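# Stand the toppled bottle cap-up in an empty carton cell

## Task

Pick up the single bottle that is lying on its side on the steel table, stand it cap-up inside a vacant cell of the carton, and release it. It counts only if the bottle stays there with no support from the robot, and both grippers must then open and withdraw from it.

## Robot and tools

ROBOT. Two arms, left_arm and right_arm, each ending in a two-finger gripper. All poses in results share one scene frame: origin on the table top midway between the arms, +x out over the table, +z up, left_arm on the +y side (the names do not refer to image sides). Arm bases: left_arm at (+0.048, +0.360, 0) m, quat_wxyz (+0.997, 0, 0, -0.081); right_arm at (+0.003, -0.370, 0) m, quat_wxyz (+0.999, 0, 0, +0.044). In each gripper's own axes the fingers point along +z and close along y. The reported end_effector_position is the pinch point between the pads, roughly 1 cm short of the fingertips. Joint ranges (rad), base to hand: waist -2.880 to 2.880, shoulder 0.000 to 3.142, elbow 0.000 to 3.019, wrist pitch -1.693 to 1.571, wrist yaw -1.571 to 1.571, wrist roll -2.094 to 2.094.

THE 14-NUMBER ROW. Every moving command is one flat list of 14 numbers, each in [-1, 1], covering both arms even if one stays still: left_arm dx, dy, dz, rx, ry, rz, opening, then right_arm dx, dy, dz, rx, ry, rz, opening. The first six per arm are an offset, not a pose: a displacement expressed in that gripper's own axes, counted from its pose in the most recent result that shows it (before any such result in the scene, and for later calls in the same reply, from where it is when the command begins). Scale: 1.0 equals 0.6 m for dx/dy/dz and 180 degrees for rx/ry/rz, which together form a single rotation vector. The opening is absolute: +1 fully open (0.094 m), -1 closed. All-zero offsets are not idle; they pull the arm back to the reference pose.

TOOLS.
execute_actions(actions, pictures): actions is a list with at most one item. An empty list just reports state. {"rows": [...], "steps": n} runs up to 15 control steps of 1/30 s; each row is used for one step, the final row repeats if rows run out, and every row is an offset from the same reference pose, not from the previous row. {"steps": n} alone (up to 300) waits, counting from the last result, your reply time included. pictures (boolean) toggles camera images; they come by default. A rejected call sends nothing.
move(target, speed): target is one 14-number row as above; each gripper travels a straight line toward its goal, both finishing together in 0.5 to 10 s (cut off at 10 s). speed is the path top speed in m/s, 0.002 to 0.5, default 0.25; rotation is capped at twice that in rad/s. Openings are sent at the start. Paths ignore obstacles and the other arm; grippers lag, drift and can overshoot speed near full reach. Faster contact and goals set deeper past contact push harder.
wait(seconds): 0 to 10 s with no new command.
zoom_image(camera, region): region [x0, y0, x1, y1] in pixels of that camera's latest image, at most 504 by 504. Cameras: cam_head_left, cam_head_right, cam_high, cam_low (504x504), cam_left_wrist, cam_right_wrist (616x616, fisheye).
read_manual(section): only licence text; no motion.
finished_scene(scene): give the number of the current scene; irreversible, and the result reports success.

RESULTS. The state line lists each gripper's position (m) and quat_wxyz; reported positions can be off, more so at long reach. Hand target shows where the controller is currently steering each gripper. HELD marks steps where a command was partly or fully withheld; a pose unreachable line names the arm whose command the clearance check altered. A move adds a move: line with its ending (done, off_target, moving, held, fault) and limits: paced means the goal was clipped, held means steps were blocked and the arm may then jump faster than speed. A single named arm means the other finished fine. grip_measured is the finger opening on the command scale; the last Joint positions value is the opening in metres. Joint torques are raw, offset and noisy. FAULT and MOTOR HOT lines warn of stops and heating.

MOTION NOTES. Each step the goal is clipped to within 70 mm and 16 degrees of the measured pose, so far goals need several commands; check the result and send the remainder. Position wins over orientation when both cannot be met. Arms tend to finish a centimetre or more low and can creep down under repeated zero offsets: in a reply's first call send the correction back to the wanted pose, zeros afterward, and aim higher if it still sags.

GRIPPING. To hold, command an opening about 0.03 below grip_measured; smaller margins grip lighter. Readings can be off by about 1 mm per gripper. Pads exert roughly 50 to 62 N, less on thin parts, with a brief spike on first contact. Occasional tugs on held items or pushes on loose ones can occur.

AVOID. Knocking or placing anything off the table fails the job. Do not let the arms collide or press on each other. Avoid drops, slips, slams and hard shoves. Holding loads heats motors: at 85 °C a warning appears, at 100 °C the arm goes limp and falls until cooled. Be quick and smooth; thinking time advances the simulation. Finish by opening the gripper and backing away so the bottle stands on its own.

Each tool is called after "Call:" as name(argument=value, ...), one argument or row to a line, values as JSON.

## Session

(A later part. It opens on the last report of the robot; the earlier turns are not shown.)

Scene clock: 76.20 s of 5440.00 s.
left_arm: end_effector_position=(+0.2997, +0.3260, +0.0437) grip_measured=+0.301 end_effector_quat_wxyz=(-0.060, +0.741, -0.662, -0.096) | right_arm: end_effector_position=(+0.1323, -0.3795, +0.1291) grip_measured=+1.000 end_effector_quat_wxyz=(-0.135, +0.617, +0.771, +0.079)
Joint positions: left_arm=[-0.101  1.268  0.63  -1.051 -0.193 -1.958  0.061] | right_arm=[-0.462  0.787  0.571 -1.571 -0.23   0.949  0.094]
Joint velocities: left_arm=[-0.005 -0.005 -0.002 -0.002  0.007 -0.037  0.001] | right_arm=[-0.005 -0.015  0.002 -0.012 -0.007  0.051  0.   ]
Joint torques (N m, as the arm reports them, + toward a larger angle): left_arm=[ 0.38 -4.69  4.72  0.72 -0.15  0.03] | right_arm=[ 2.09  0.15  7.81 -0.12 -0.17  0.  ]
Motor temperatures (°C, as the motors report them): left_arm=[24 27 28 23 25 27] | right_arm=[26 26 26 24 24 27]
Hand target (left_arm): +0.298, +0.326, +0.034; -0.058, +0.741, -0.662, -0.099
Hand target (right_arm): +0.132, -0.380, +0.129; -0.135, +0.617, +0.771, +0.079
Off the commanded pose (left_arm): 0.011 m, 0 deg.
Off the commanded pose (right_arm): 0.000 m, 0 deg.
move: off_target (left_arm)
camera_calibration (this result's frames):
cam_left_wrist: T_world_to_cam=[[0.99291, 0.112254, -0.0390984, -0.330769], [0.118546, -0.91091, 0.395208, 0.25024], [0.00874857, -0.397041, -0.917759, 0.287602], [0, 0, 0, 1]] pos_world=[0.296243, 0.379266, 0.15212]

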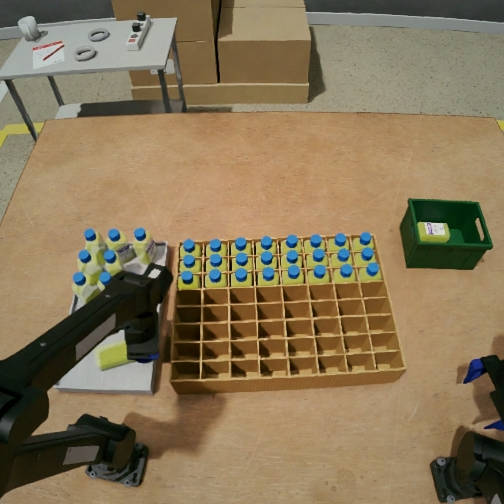

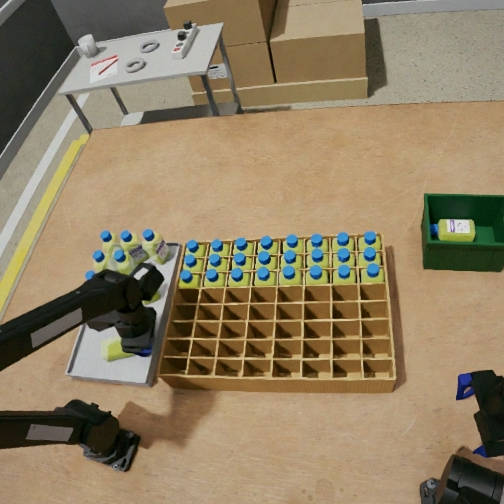

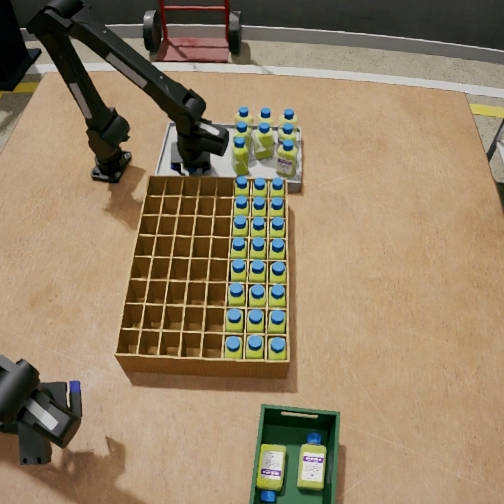

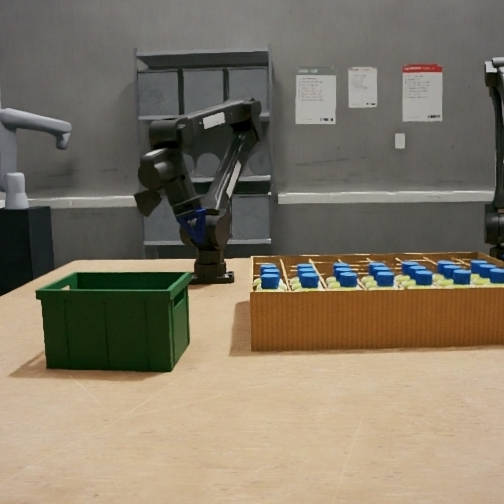

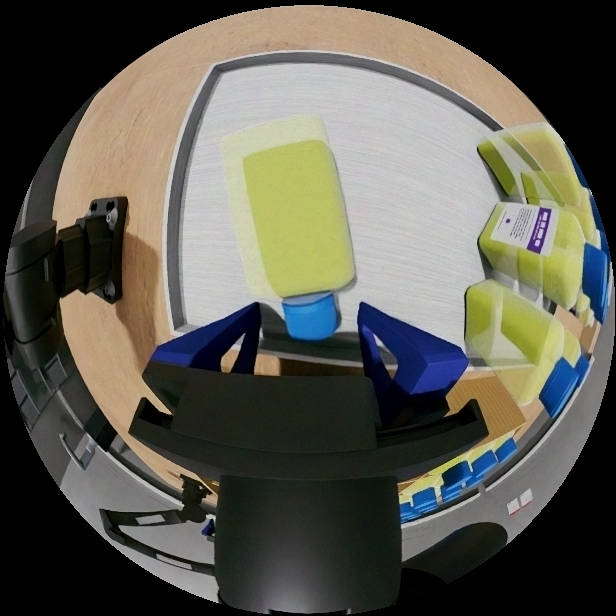

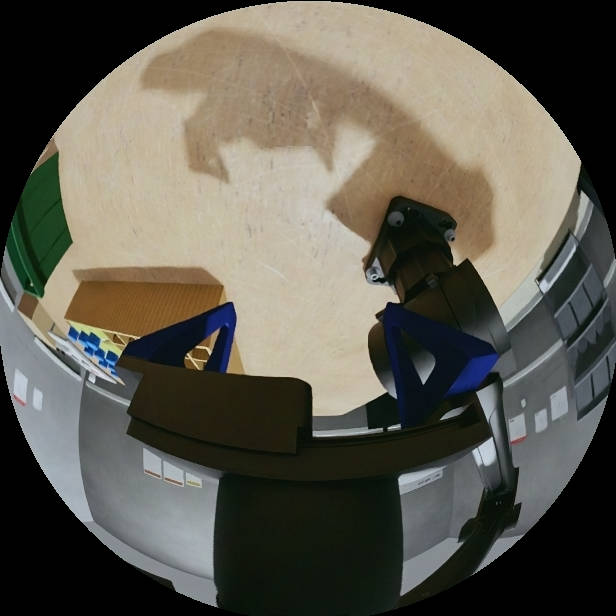

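Call:
move(
  target=[-0.021,0.003,-0.008,0,0,0,0.3,0,0,0,0,0,0,1],
  speed=0.05,
)

Call:
move(
  target=[0,0,0,0,0,0,-0.45,0,0,0,0,0,0,1],
)

Scene clock: 81.87 s of 5440.00 s.
left_arm: end_effector_position=(+0.2998, +0.3320, +0.0487) grip_measured=+0.301 end_effector_quat_wxyz=(-0.061, +0.742, -0.661, -0.093) | right_arm: end_effector_position=(+0.1323, -0.3795, +0.1291) grip_measured=+1.000 end_effector_quat_wxyz=(-0.135, +0.617, +0.771, +0.079)
Joint positions: left_arm=[-0.078  1.248  0.63  -1.061 -0.194 -1.937  0.061] | right_arm=[-0.462  0.787  0.571 -1.571 -0.23   0.949  0.094]
Joint velocities: left_arm=[-0.005  0.005  0.002 -0.002  0.022  0.007  0.002] | right_arm=[ 0.005  0.005 -0.002 -0.012 -0.022  0.007  0.   ]
Joint torques (N m, as the arm reports them, + toward a larger angle): left_arm=[ 1.61 -7.78  5.73 -0.62 -0.35  0.21] | right_arm=[ 2.38  0.05  7.91 -0.15 -0.18 -0.02]
Motor temperatures (°C, as the motors report them): left_arm=[24 27 28 23 25 27] | right_arm=[26 26 26 24 24 27]
Hand target (left_arm): +0.297, +0.337, +0.051; -0.060, +0.741, -0.662, -0.096
Hand target (right_arm): +0.132, -0.380, +0.129; -0.135, +0.617, +0.771, +0.079
Off the commanded pose (left_arm): 0.006 m, 0 deg.
Off the commanded pose (right_arm): 0.000 m, 0 deg.
After step 90, 1.93 s passed at rest.
move: done
camera_calibration (this result's frames):
cam_left_wrist: T_world_to_cam=[[0.992903, 0.114062, -0.0336744, -0.332195], [0.118004, -0.909609, 0.398354, 0.253334], [0.0148067, -0.399501, -0.916613, 0.293481], [0, 0, 0, 1]] pos_world=[0.295597, 0.385572, 0.156905]

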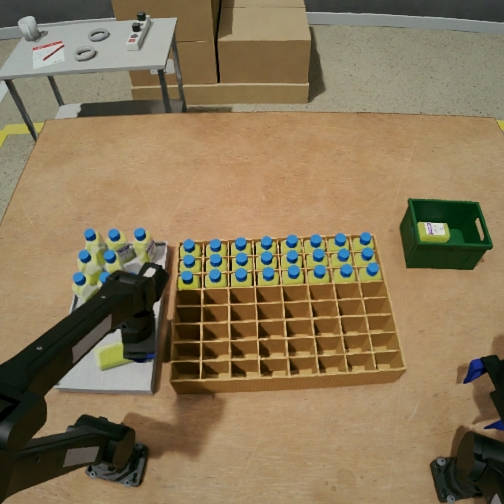

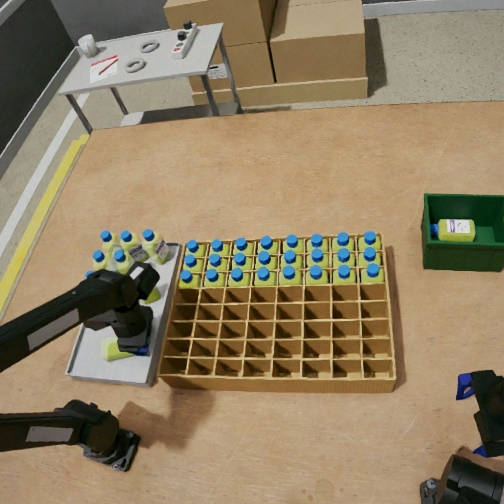

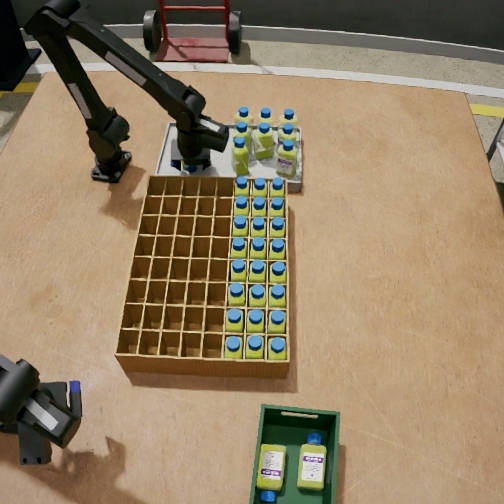

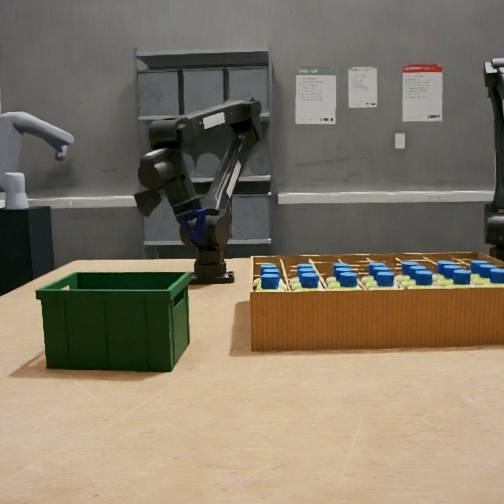

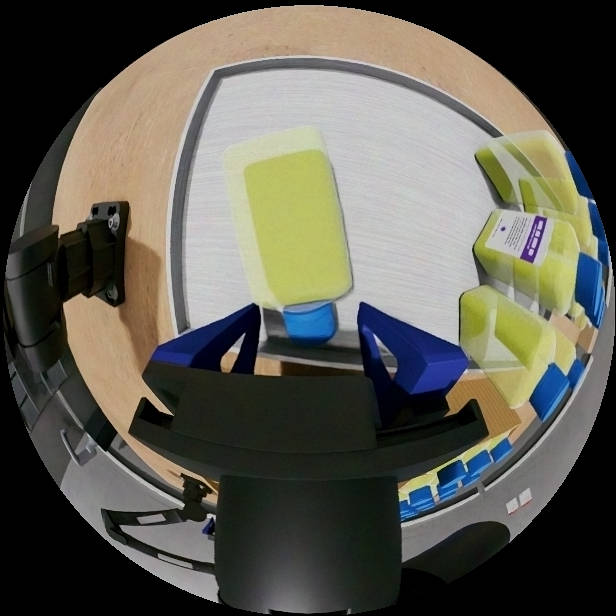

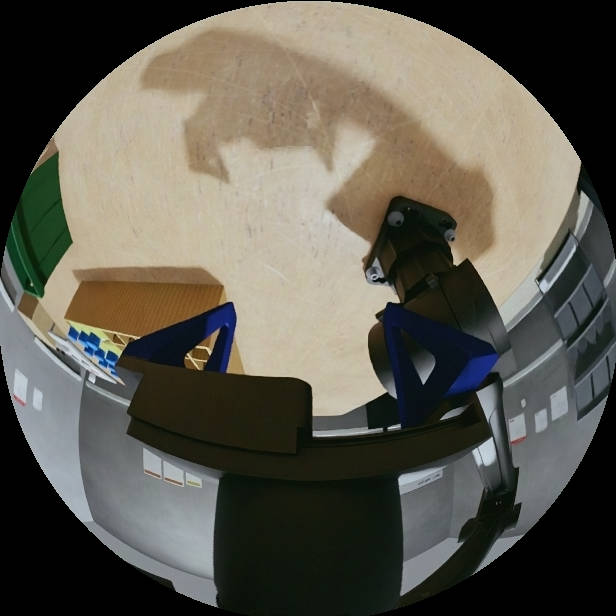

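Scene clock: 82.37 s of 5440.00 s.
left_arm: end_effector_position=(+0.2998, +0.3319, +0.0487) grip_measured=-0.435 end_effector_quat_wxyz=(-0.061, +0.742, -0.661, -0.092) | right_arm: end_effector_position=(+0.1323, -0.3795, +0.1291) grip_measured=+1.000 end_effector_quat_wxyz=(-0.135, +0.617, +0.771, +0.079)
Joint positions: left_arm=[-0.078  1.248  0.63  -1.061 -0.194 -1.937  0.027] | right_arm=[-0.462  0.787  0.571 -1.571 -0.23   0.949  0.094]
Joint velocities: left_arm=[-0.005  0.015 -0.012 -0.022 -0.037 -0.022  0.001] | right_arm=[-0.005  0.005  0.007  0.007 -0.051 -0.007  0.   ]
Joint torques (N m, as the arm reports them, + toward a larger angle): left_arm=[ 0.68 -6.24  6.   -0.27 -0.24  0.06] | right_arm=[ 2.11  0.05  7.84 -0.14 -0.16  0.01]
Motor temperatures (°C, as the motors report them): left_arm=[24 27 28 23 25 27] | right_arm=[26 26 26 24 24 27]
Hand target (left_arm): +0.300, +0.332, +0.049; -0.061, +0.742, -0.661, -0.093
Hand target (right_arm): +0.132, -0.380, +0.129; -0.135, +0.617, +0.771, +0.079
Off the commanded pose (left_arm): 0.000 m, 0 deg.
Off the commanded pose (right_arm): 0.000 m, 0 deg.
move: done
camera_calibration (this result's frames):
cam_left_wrist: T_world_to_cam=[[0.992895, 0.114091, -0.0338059, -0.332172], [0.118077, -0.909457, 0.398679, 0.253196], [0.0147406, -0.399838, -0.916467, 0.293569], [0, 0, 0, 1]] pos_world=[0.295588, 0.385549, 0.156873]

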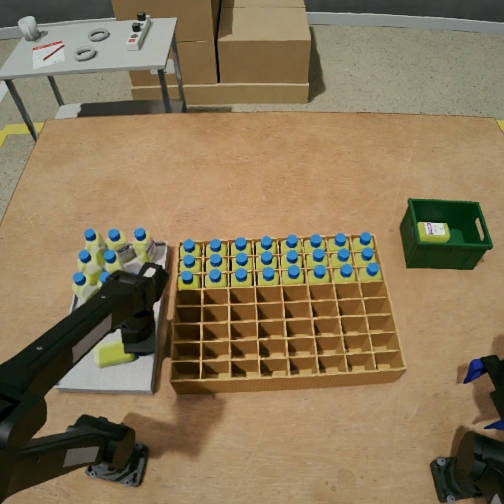

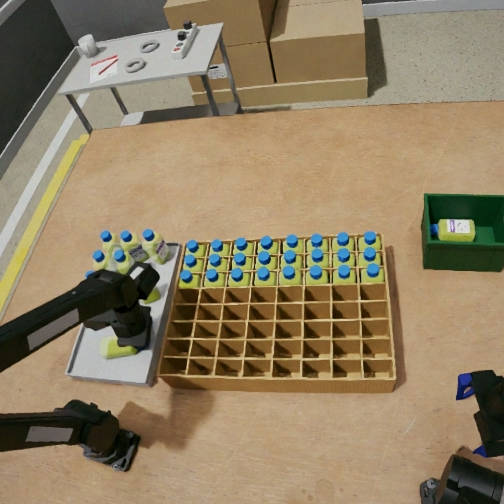

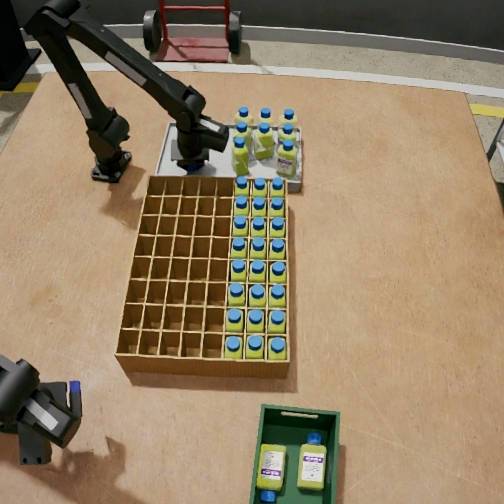

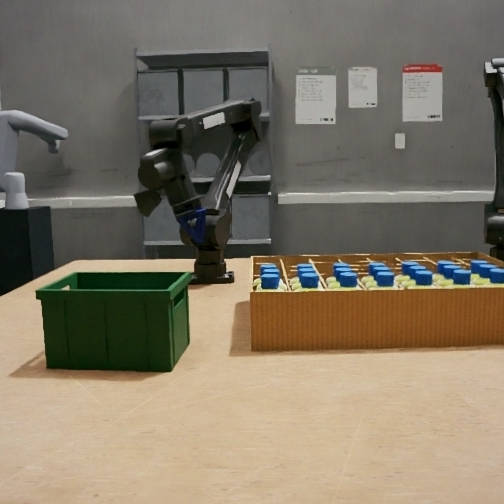

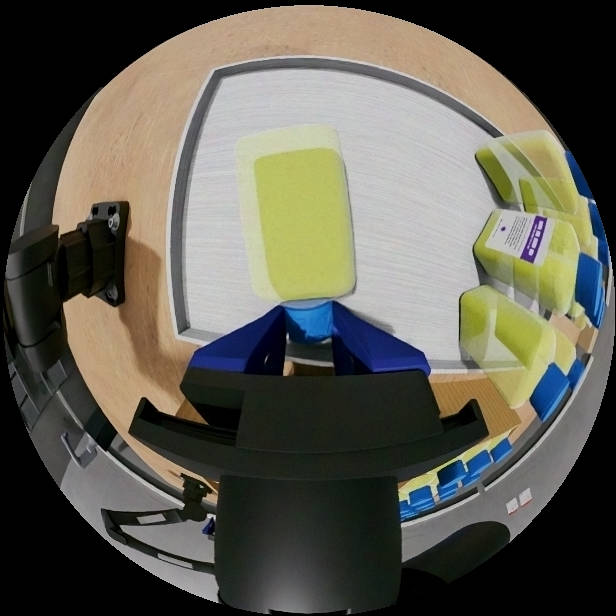

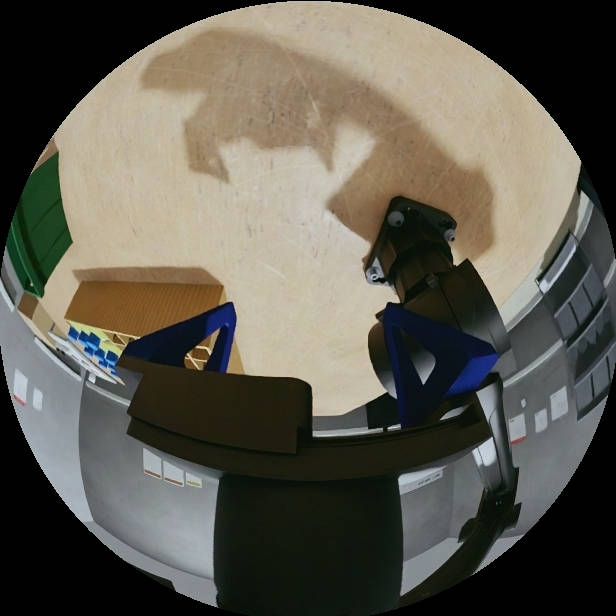

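Call:
move(
  target=[-0.059,0,-0.26,0,0,0,-0.5,0,0,0,0,0,0,1],
  speed=0.1,
)

Scene clock: 86.87 s of 5440.00 s.
left_arm: end_effector_position=(+0.2918, +0.3339, +0.1881) grip_measured=-0.451 end_effector_quat_wxyz=(-0.050, +0.740, -0.661, -0.112) | right_arm: end_effector_position=(+0.1323, -0.3795, +0.1291) grip_measured=+1.000 end_effector_quat_wxyz=(-0.135, +0.617, +0.771, +0.079)
Joint positions: left_arm=[-0.078  1.082  0.9   -1.541 -0.194 -1.937  0.026] | right_arm=[-0.462  0.787  0.571 -1.571 -0.23   0.949  0.094]
Joint velocities: left_arm=[-0.024 -0.015  0.012  0.007  0.007 -0.022  0.   ] | right_arm=[-0.005 -0.015  0.002  0.002 -0.037 -0.007  0.   ]
Joint torques (N m, as the arm reports them, + toward a larger angle): left_arm=[ 1.46 -7.21 10.86 -1.36 -0.29  0.16] | right_arm=[ 2.45 -0.11  7.87 -0.15 -0.15  0.  ]
Motor temperatures (°C, as the motors report them): left_arm=[24 27 28 23 25 27] | right_arm=[26 26 26 24 24 27]
Hand target (left_arm): +0.302, +0.335, +0.209; -0.061, +0.742, -0.661, -0.092
Hand target (right_arm): +0.132, -0.380, +0.129; -0.135, +0.617, +0.771, +0.079
Off the commanded pose (left_arm): 0.024 m, 3 deg.
Off the commanded pose (right_arm): 0.000 m, 0 deg.
move: off_target (left_arm)
camera_calibration (this result's frames):
cam_left_wrist: T_world_to_cam=[[0.990579, 0.114657, -0.0748843, -0.311506], [0.134753, -0.913533, 0.383795, 0.199638], [-0.0244045, -0.39027, -0.920377, 0.431207], [0, 0, 0, 1]] pos_world=[0.292193, 0.386379, 0.296926]

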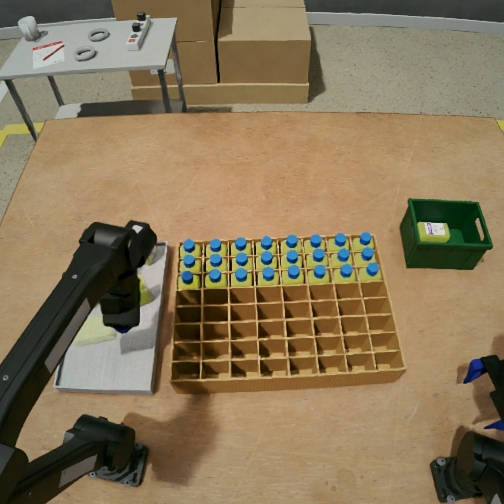

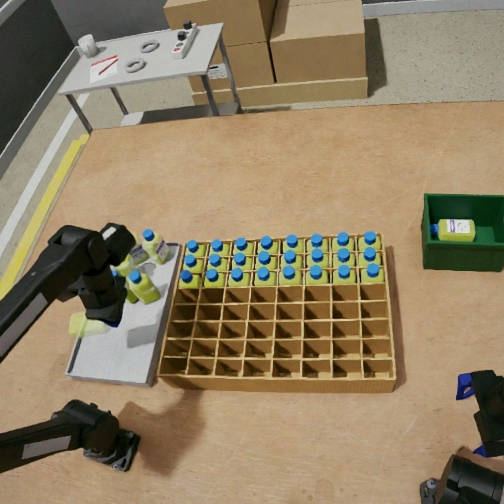

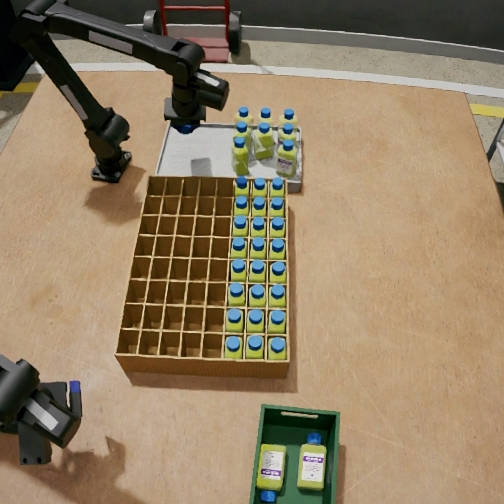

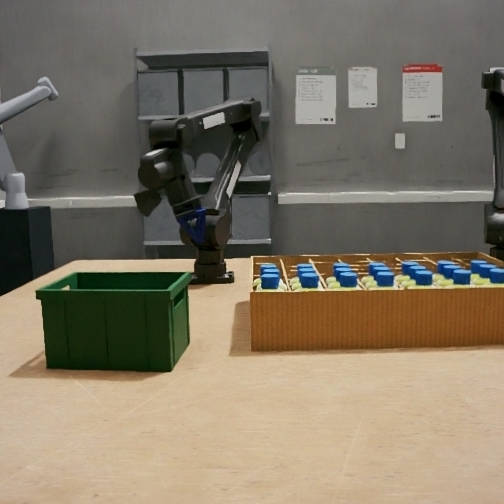

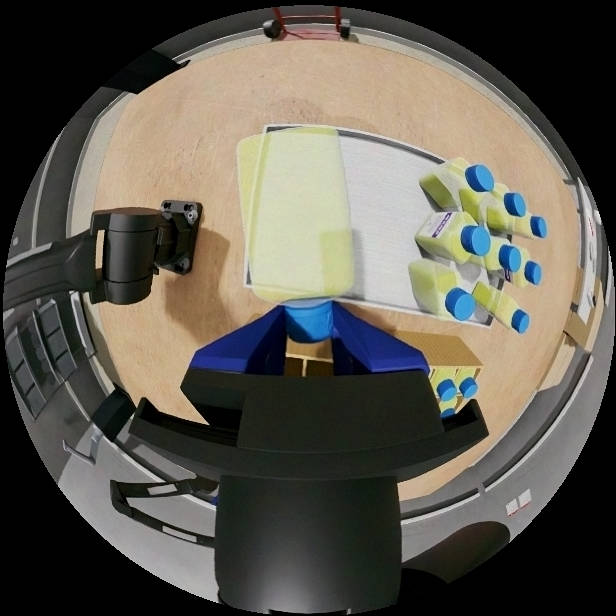

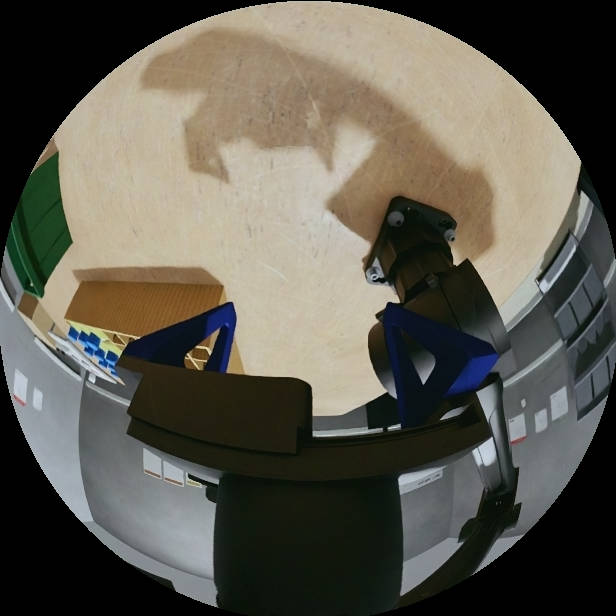

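Call:
move(
  target=[-0.02,0,-0.08,0,0.5,0,-0.5,0,0,0,0,0,0,1],
  speed=0.25,
)

Scene clock: 95.17 s of 5440.00 s.
left_arm: end_effector_position=(+0.2983, +0.3304, +0.2288) grip_measured=-0.451 end_effector_quat_wxyz=(+0.327, +0.678, -0.487, +0.444) | right_arm: end_effector_position=(+0.1323, -0.3795, +0.1291) grip_measured=+1.000 end_effector_quat_wxyz=(-0.135, +0.617, +0.771, +0.079)
Joint positions: left_arm=[ 0.704  1.108  0.738 -1.689  1.11  -1.047  0.026] | right_arm=[-0.462  0.787  0.571 -1.571 -0.23   0.949  0.094]
Joint velocities: left_arm=[-0.005 -0.005 -0.017  0.007 -0.007  0.037  0.002] | right_arm=[ 0.005 -0.005 -0.002 -0.012 -0.022  0.037  0.   ]
Joint torques (N m, as the arm reports them, + toward a larger angle): left_arm=[ 1.5  -5.66  6.32 -1.58  1.02  0.23] | right_arm=[ 2.2   0.24  7.89 -0.22 -0.15  0.01]
Motor temperatures (°C, as the motors report them): left_arm=[24 27 29 23 25 27] | right_arm=[26 26 26 24 24 27]
Hand target (left_arm): +0.296, +0.332, +0.235; +0.321, +0.677, -0.484, +0.451
Hand target (right_arm): +0.132, -0.380, +0.129; -0.135, +0.617, +0.771, +0.079
Off the commanded pose (left_arm): 0.010 m, 15 deg.
Off the commanded pose (right_arm): 0.000 m, 0 deg.
joint sent to its limit (left arm) — the command would take joint 4 (wrist pitch) past its lower limit, so that joint was sent only as far as its limit.
After step 90, 1.83 s passed at rest.
move: off_target (left_arm)
camera_calibration (this result's frames):
cam_left_wrist: T_world_to_cam=[[0.950512, 0.310621, -0.00638942, -0.38301], [-0.0635695, 0.214573, 0.974637, -0.268815], [0.304114, -0.925998, 0.223701, 0.284729], [0, 0, 0, 1]] pos_world=[0.260377, 0.440309, 0.195856]

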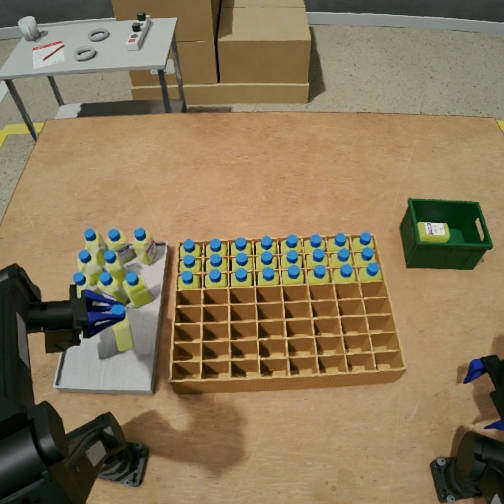

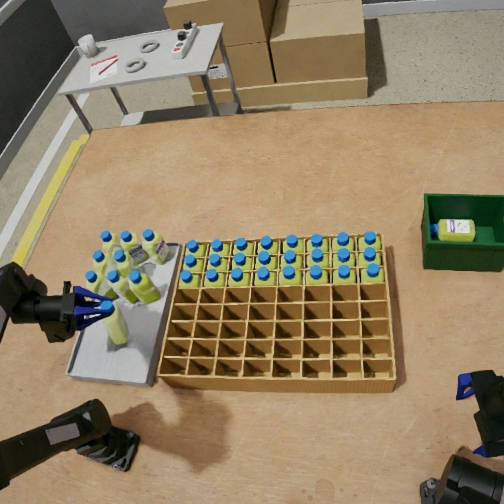

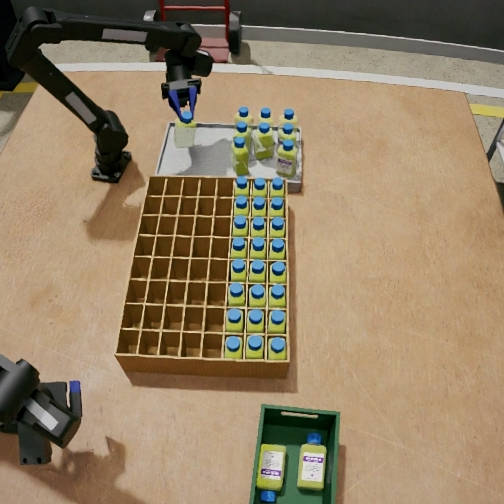

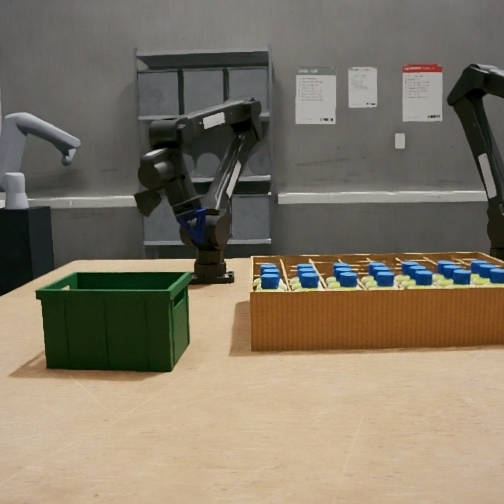

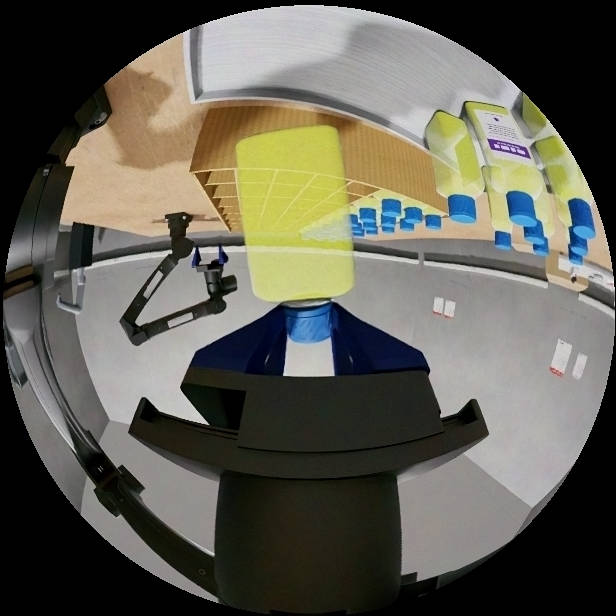

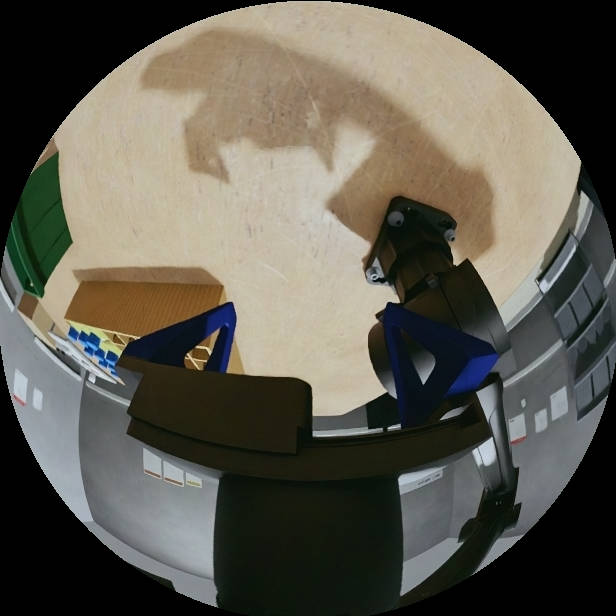

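Call:
zoom_image(
  camera="cam_head_left",
  region=[160, 230, 300, 400],
)

Region (160, 230, 300, 400) of cam_head_left's 504x504 image, scaled by 2.965, with more detail than that image has; it fills the left 415 columns of this view, and the rest is white.

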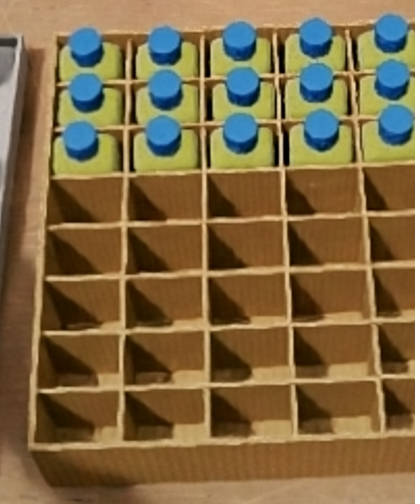

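Call:
move(
  target=[-0.086,0.004,0.054,-0.096,0.057,0.035,-0.5,0,0,0,0,0,0,1],
  speed=0.12,
)

Scene clock: 118.07 s of 5440.00 s.
left_arm: end_effector_position=(+0.3011, +0.3242, +0.1671) grip_measured=-0.451 end_effector_quat_wxyz=(+0.373, +0.602, -0.552, +0.440) | right_arm: end_effector_position=(+0.1323, -0.3795, +0.1291) grip_measured=+1.000 end_effector_quat_wxyz=(-0.135, +0.617, +0.771, +0.079)
Joint positions: left_arm=[ 0.657  1.386  0.71  -1.689  1.073 -0.674  0.026] | right_arm=[-0.462  0.787  0.571 -1.571 -0.23   0.949  0.094]
Joint velocities: left_arm=[-0.015 -0.005 -0.002 -0.002 -0.037 -0.022 -0.001] | right_arm=[ 0.005  0.005  0.032 -0.002 -0.007  0.037  0.   ]
Joint torques (N m, as the arm reports them, + toward a larger angle): left_arm=[-0.37 -6.75  5.15 -1.81  0.48  0.16] | right_arm=[ 2.25 -0.07  7.91 -0.1  -0.16 -0.02]
Motor temperatures (°C, as the motors report them): left_arm=[24 27 29 24 25 27] | right_arm=[26 26 26 24 24 27]
Hand target (left_arm): +0.299, +0.320, +0.168; +0.383, +0.596, -0.554, +0.437
Hand target (right_arm): +0.132, -0.380, +0.129; -0.135, +0.617, +0.771, +0.079
Off the commanded pose (left_arm): 0.005 m, 10 deg.
Off the commanded pose (right_arm): 0.000 m, 0 deg.
joint sent to its limit (left arm) — the command would take joint 4 (wrist pitch) past its lower limit, so that joint was sent only as far as its limit.
After step 90, 17.93 s passed at rest.
move: off_target (left_arm)
camera_calibration (this result's frames):
cam_left_wrist: T_world_to_cam=[[0.993094, 0.109876, 0.0411252, -0.339813], [-0.0704103, 0.277804, 0.958054, -0.222869], [0.0938424, -0.954333, 0.283622, 0.354444], [0, 0, 0, 1]] pos_world=[0.288513, 0.437509, 0.126968]

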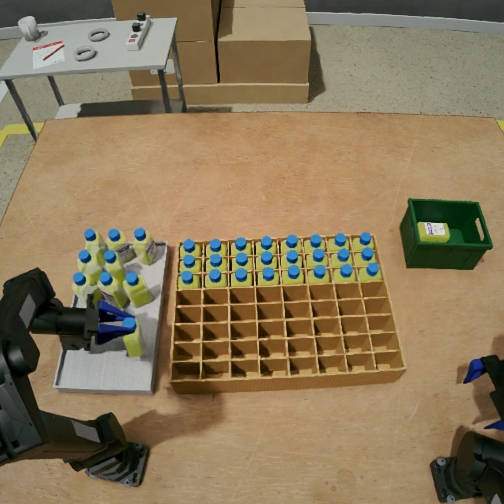

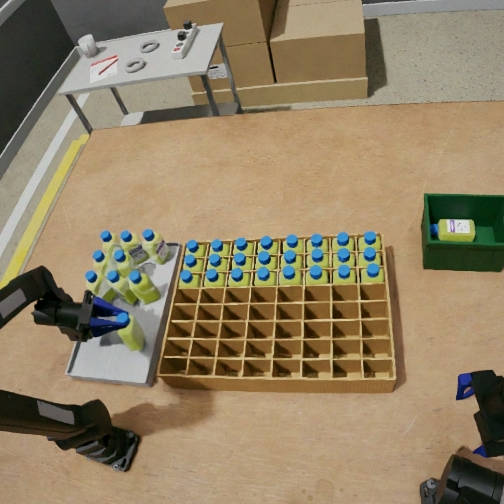

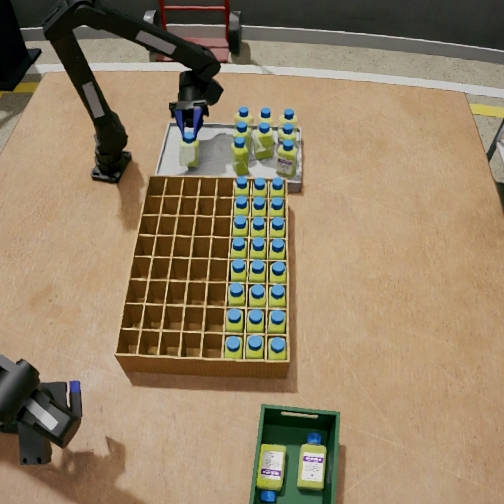

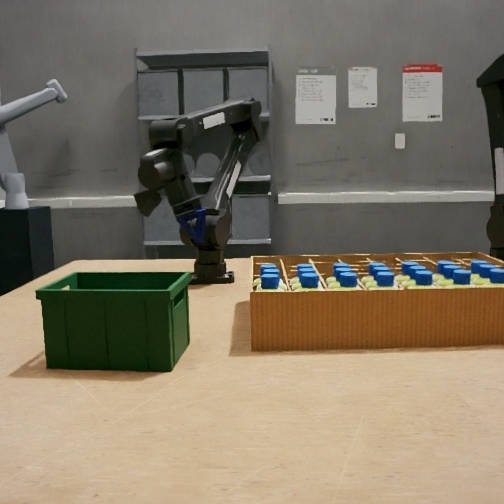

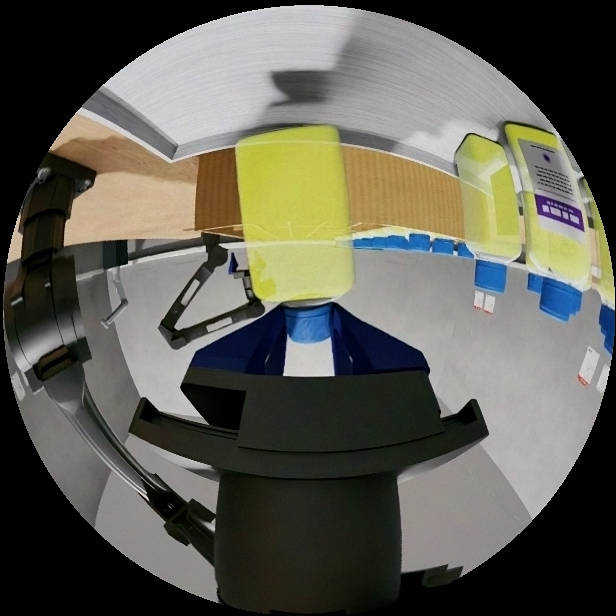

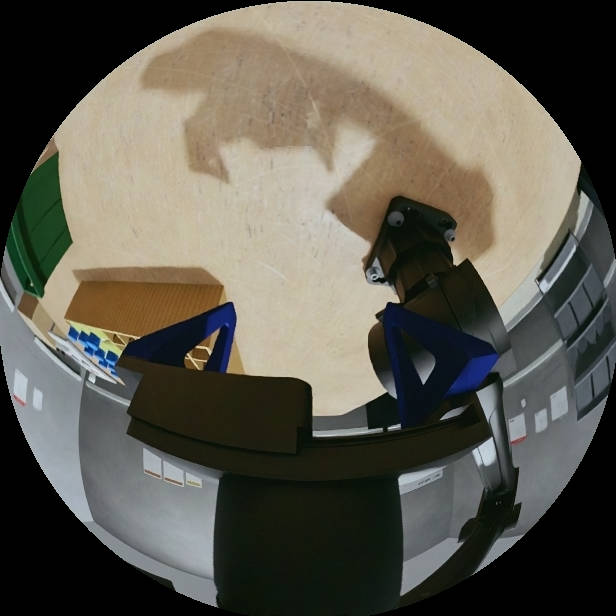

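Call:
move(
  target=[0,0,0,0.105,0.035,-0.037,-0.5,0,0,0,0,0,0,1],
  speed=0.12,
)

Scene clock: 125.73 s of 5440.00 s.
left_arm: end_effector_position=(+0.2999, +0.3204, +0.1626) grip_measured=-0.451 end_effector_quat_wxyz=(+0.330, +0.661, -0.421, +0.526) | right_arm: end_effector_position=(+0.1323, -0.3795, +0.1291) grip_measured=+1.000 end_effector_quat_wxyz=(-0.135, +0.617, +0.771, +0.079)
Joint positions: left_arm=[ 0.72   1.197  0.519 -1.346  1.315 -1.097  0.026] | right_arm=[-0.462  0.787  0.571 -1.571 -0.23   0.949  0.094]
Joint velocities: left_arm=[-0.005 -0.005 -0.012  0.017 -0.007 -0.081  0.001] | right_arm=[-0.015 -0.005  0.002  0.007  0.022  0.051  0.   ]
Joint torques (N m, as the arm reports them, + toward a larger angle): left_arm=[ 1.75 -6.19  5.37 -0.29  1.09 -0.1 ] | right_arm=[ 2.27  0.28  7.93 -0.05 -0.17 -0.02]
Motor temperatures (°C, as the motors report them): left_arm=[24 27 28 24 25 27] | right_arm=[26 26 26 24 24 27]
Hand target (left_arm): +0.301, +0.324, +0.166; +0.322, +0.663, -0.415, +0.533
Hand target (right_arm): +0.132, -0.380, +0.129; -0.135, +0.617, +0.771, +0.079
Off the commanded pose (left_arm): 0.006 m, 1 deg.
Off the commanded pose (right_arm): 0.000 m, 0 deg.
After step 90, 2.50 s passed at rest.
move: done
camera_calibration (this result's frames):
cam_left_wrist: T_world_to_cam=[[0.904474, 0.426373, 0.0114778, -0.407964], [-0.175592, 0.347693, 0.92102, -0.202402], [0.388707, -0.835054, 0.389347, 0.208325], [0, 0, 0, 1]] pos_world=[0.252475, 0.418282, 0.109988]

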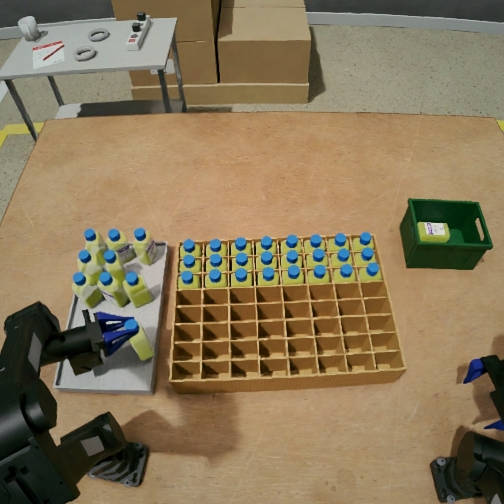

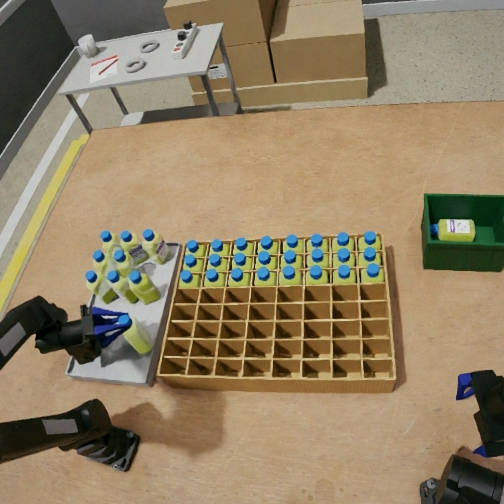

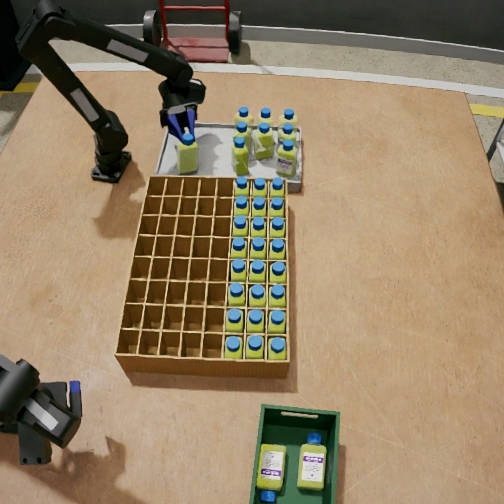

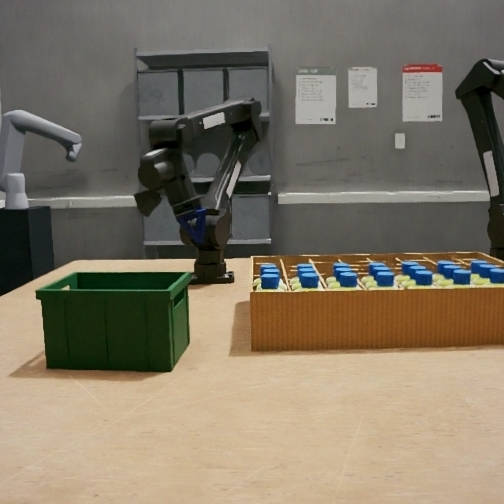

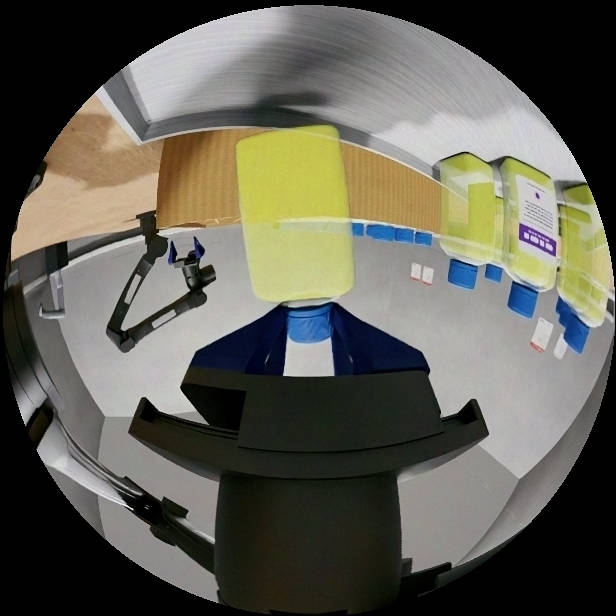

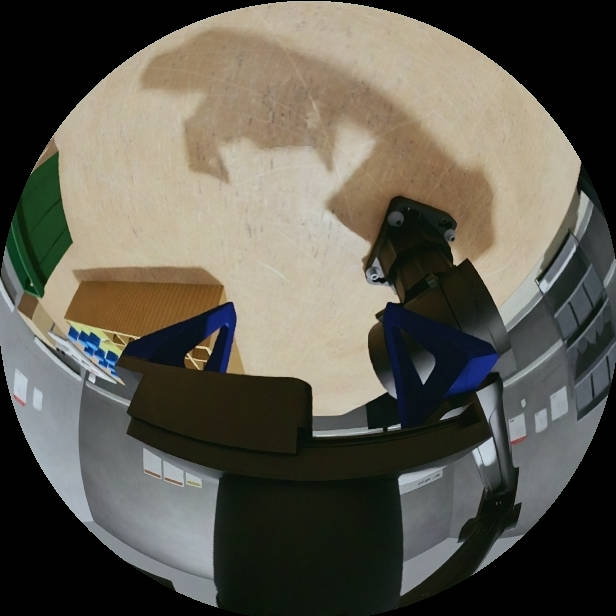

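Call:
move(
  target=[-0.04,-0.01,-0.013,0,0,0,-0.5,0,0,0,0,0,0,1],
  speed=0.04,
)

Scene clock: 131.70 s of 5440.00 s.
left_arm: end_effector_position=(+0.2984, +0.3302, +0.1434) grip_measured=-0.451 end_effector_quat_wxyz=(+0.335, +0.662, -0.416, +0.525) | right_arm: end_effector_position=(+0.1323, -0.3795, +0.1291) grip_measured=+1.000 end_effector_quat_wxyz=(-0.135, +0.617, +0.771, +0.079)
Joint positions: left_arm=[ 0.762  1.308  0.519 -1.383  1.296 -0.958  0.026] | right_arm=[-0.462  0.787  0.571 -1.571 -0.23   0.949  0.094]
Joint velocities: left_arm=[-0.005 -0.005  0.002 -0.046  0.007  0.037  0.001] | right_arm=[-0.015 -0.015  0.017  0.002 -0.007 -0.066  0.   ]
Joint torques (N m, as the arm reports them, + toward a larger angle): left_arm=[ 1.45 -3.52  5.56 -1.25  0.13  0.32] | right_arm=[ 2.11 -0.15  7.89 -0.19 -0.15 -0.01]
Motor temperatures (°C, as the motors report them): left_arm=[24 27 28 23 25 27] | right_arm=[26 26 26 24 24 27]
Hand target (left_arm): +0.300, +0.335, +0.141; +0.330, +0.661, -0.421, +0.526
Hand target (right_arm): +0.132, -0.380, +0.129; -0.135, +0.617, +0.771, +0.079
Off the commanded pose (left_arm): 0.005 m, 1 deg.
Off the commanded pose (right_arm): 0.000 m, 0 deg.
After step 90, 2.10 s passed at rest.
move: done
camera_calibration (this result's frames):
cam_left_wrist: T_world_to_cam=[[0.903743, 0.428071, -0.00207597, -0.409046], [-0.1666, 0.356185, 0.919444, -0.193613], [0.394327, -0.830595, 0.393216, 0.220877], [0, 0, 0, 1]] pos_world=[0.250319, 0.427523, 0.090315]

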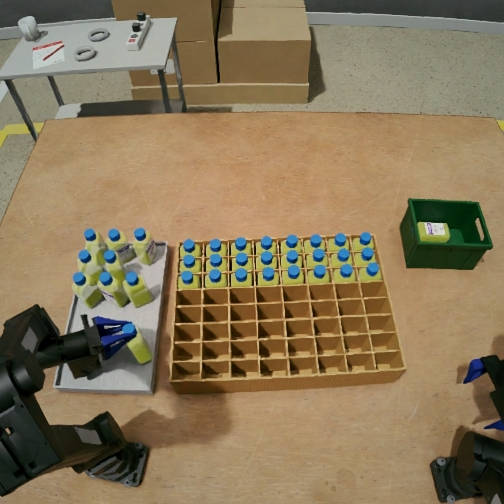

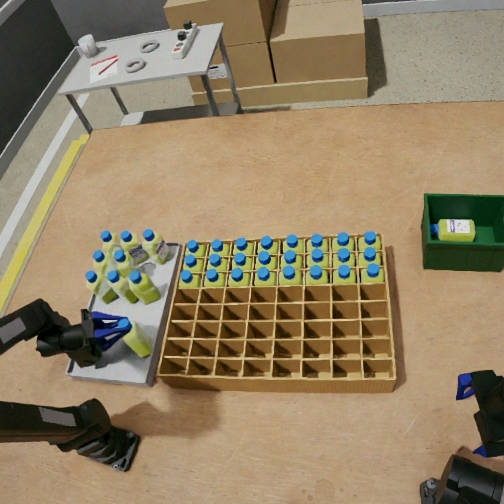

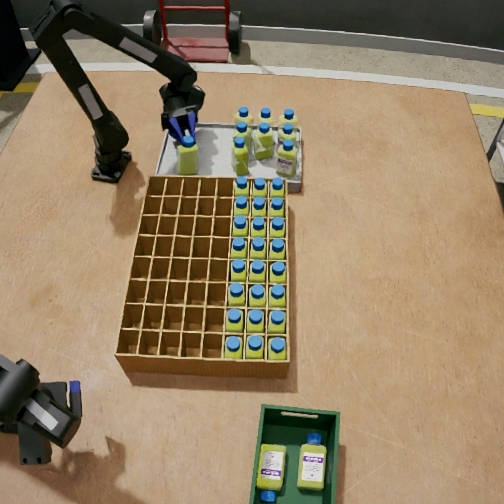

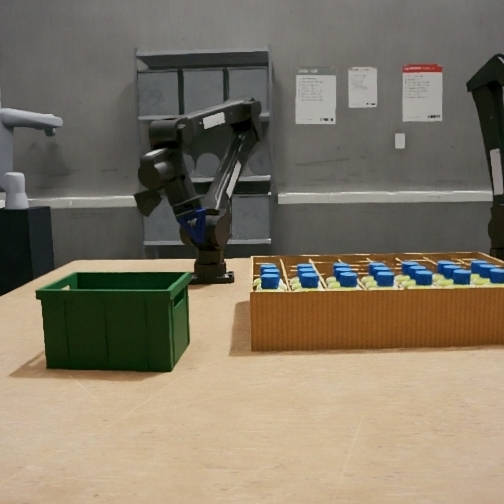

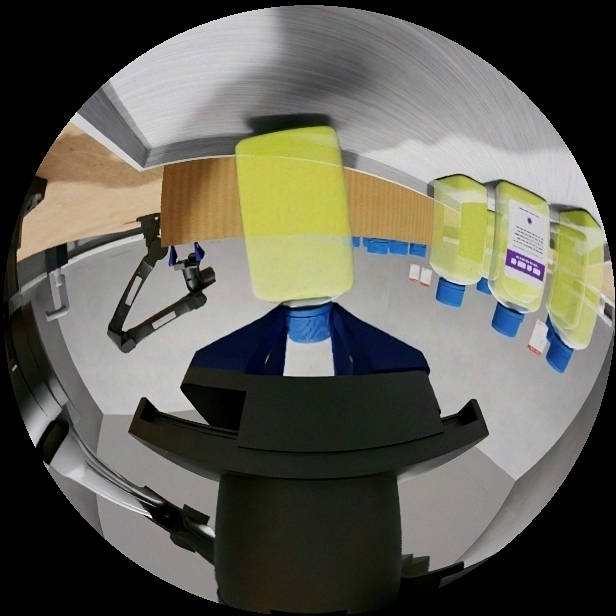

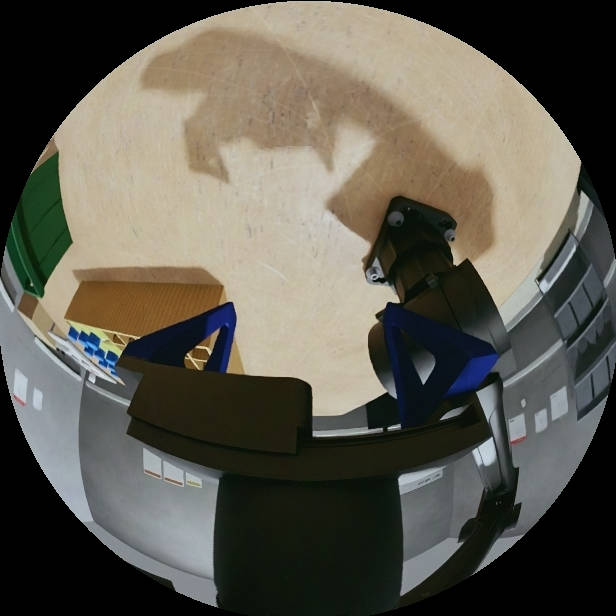

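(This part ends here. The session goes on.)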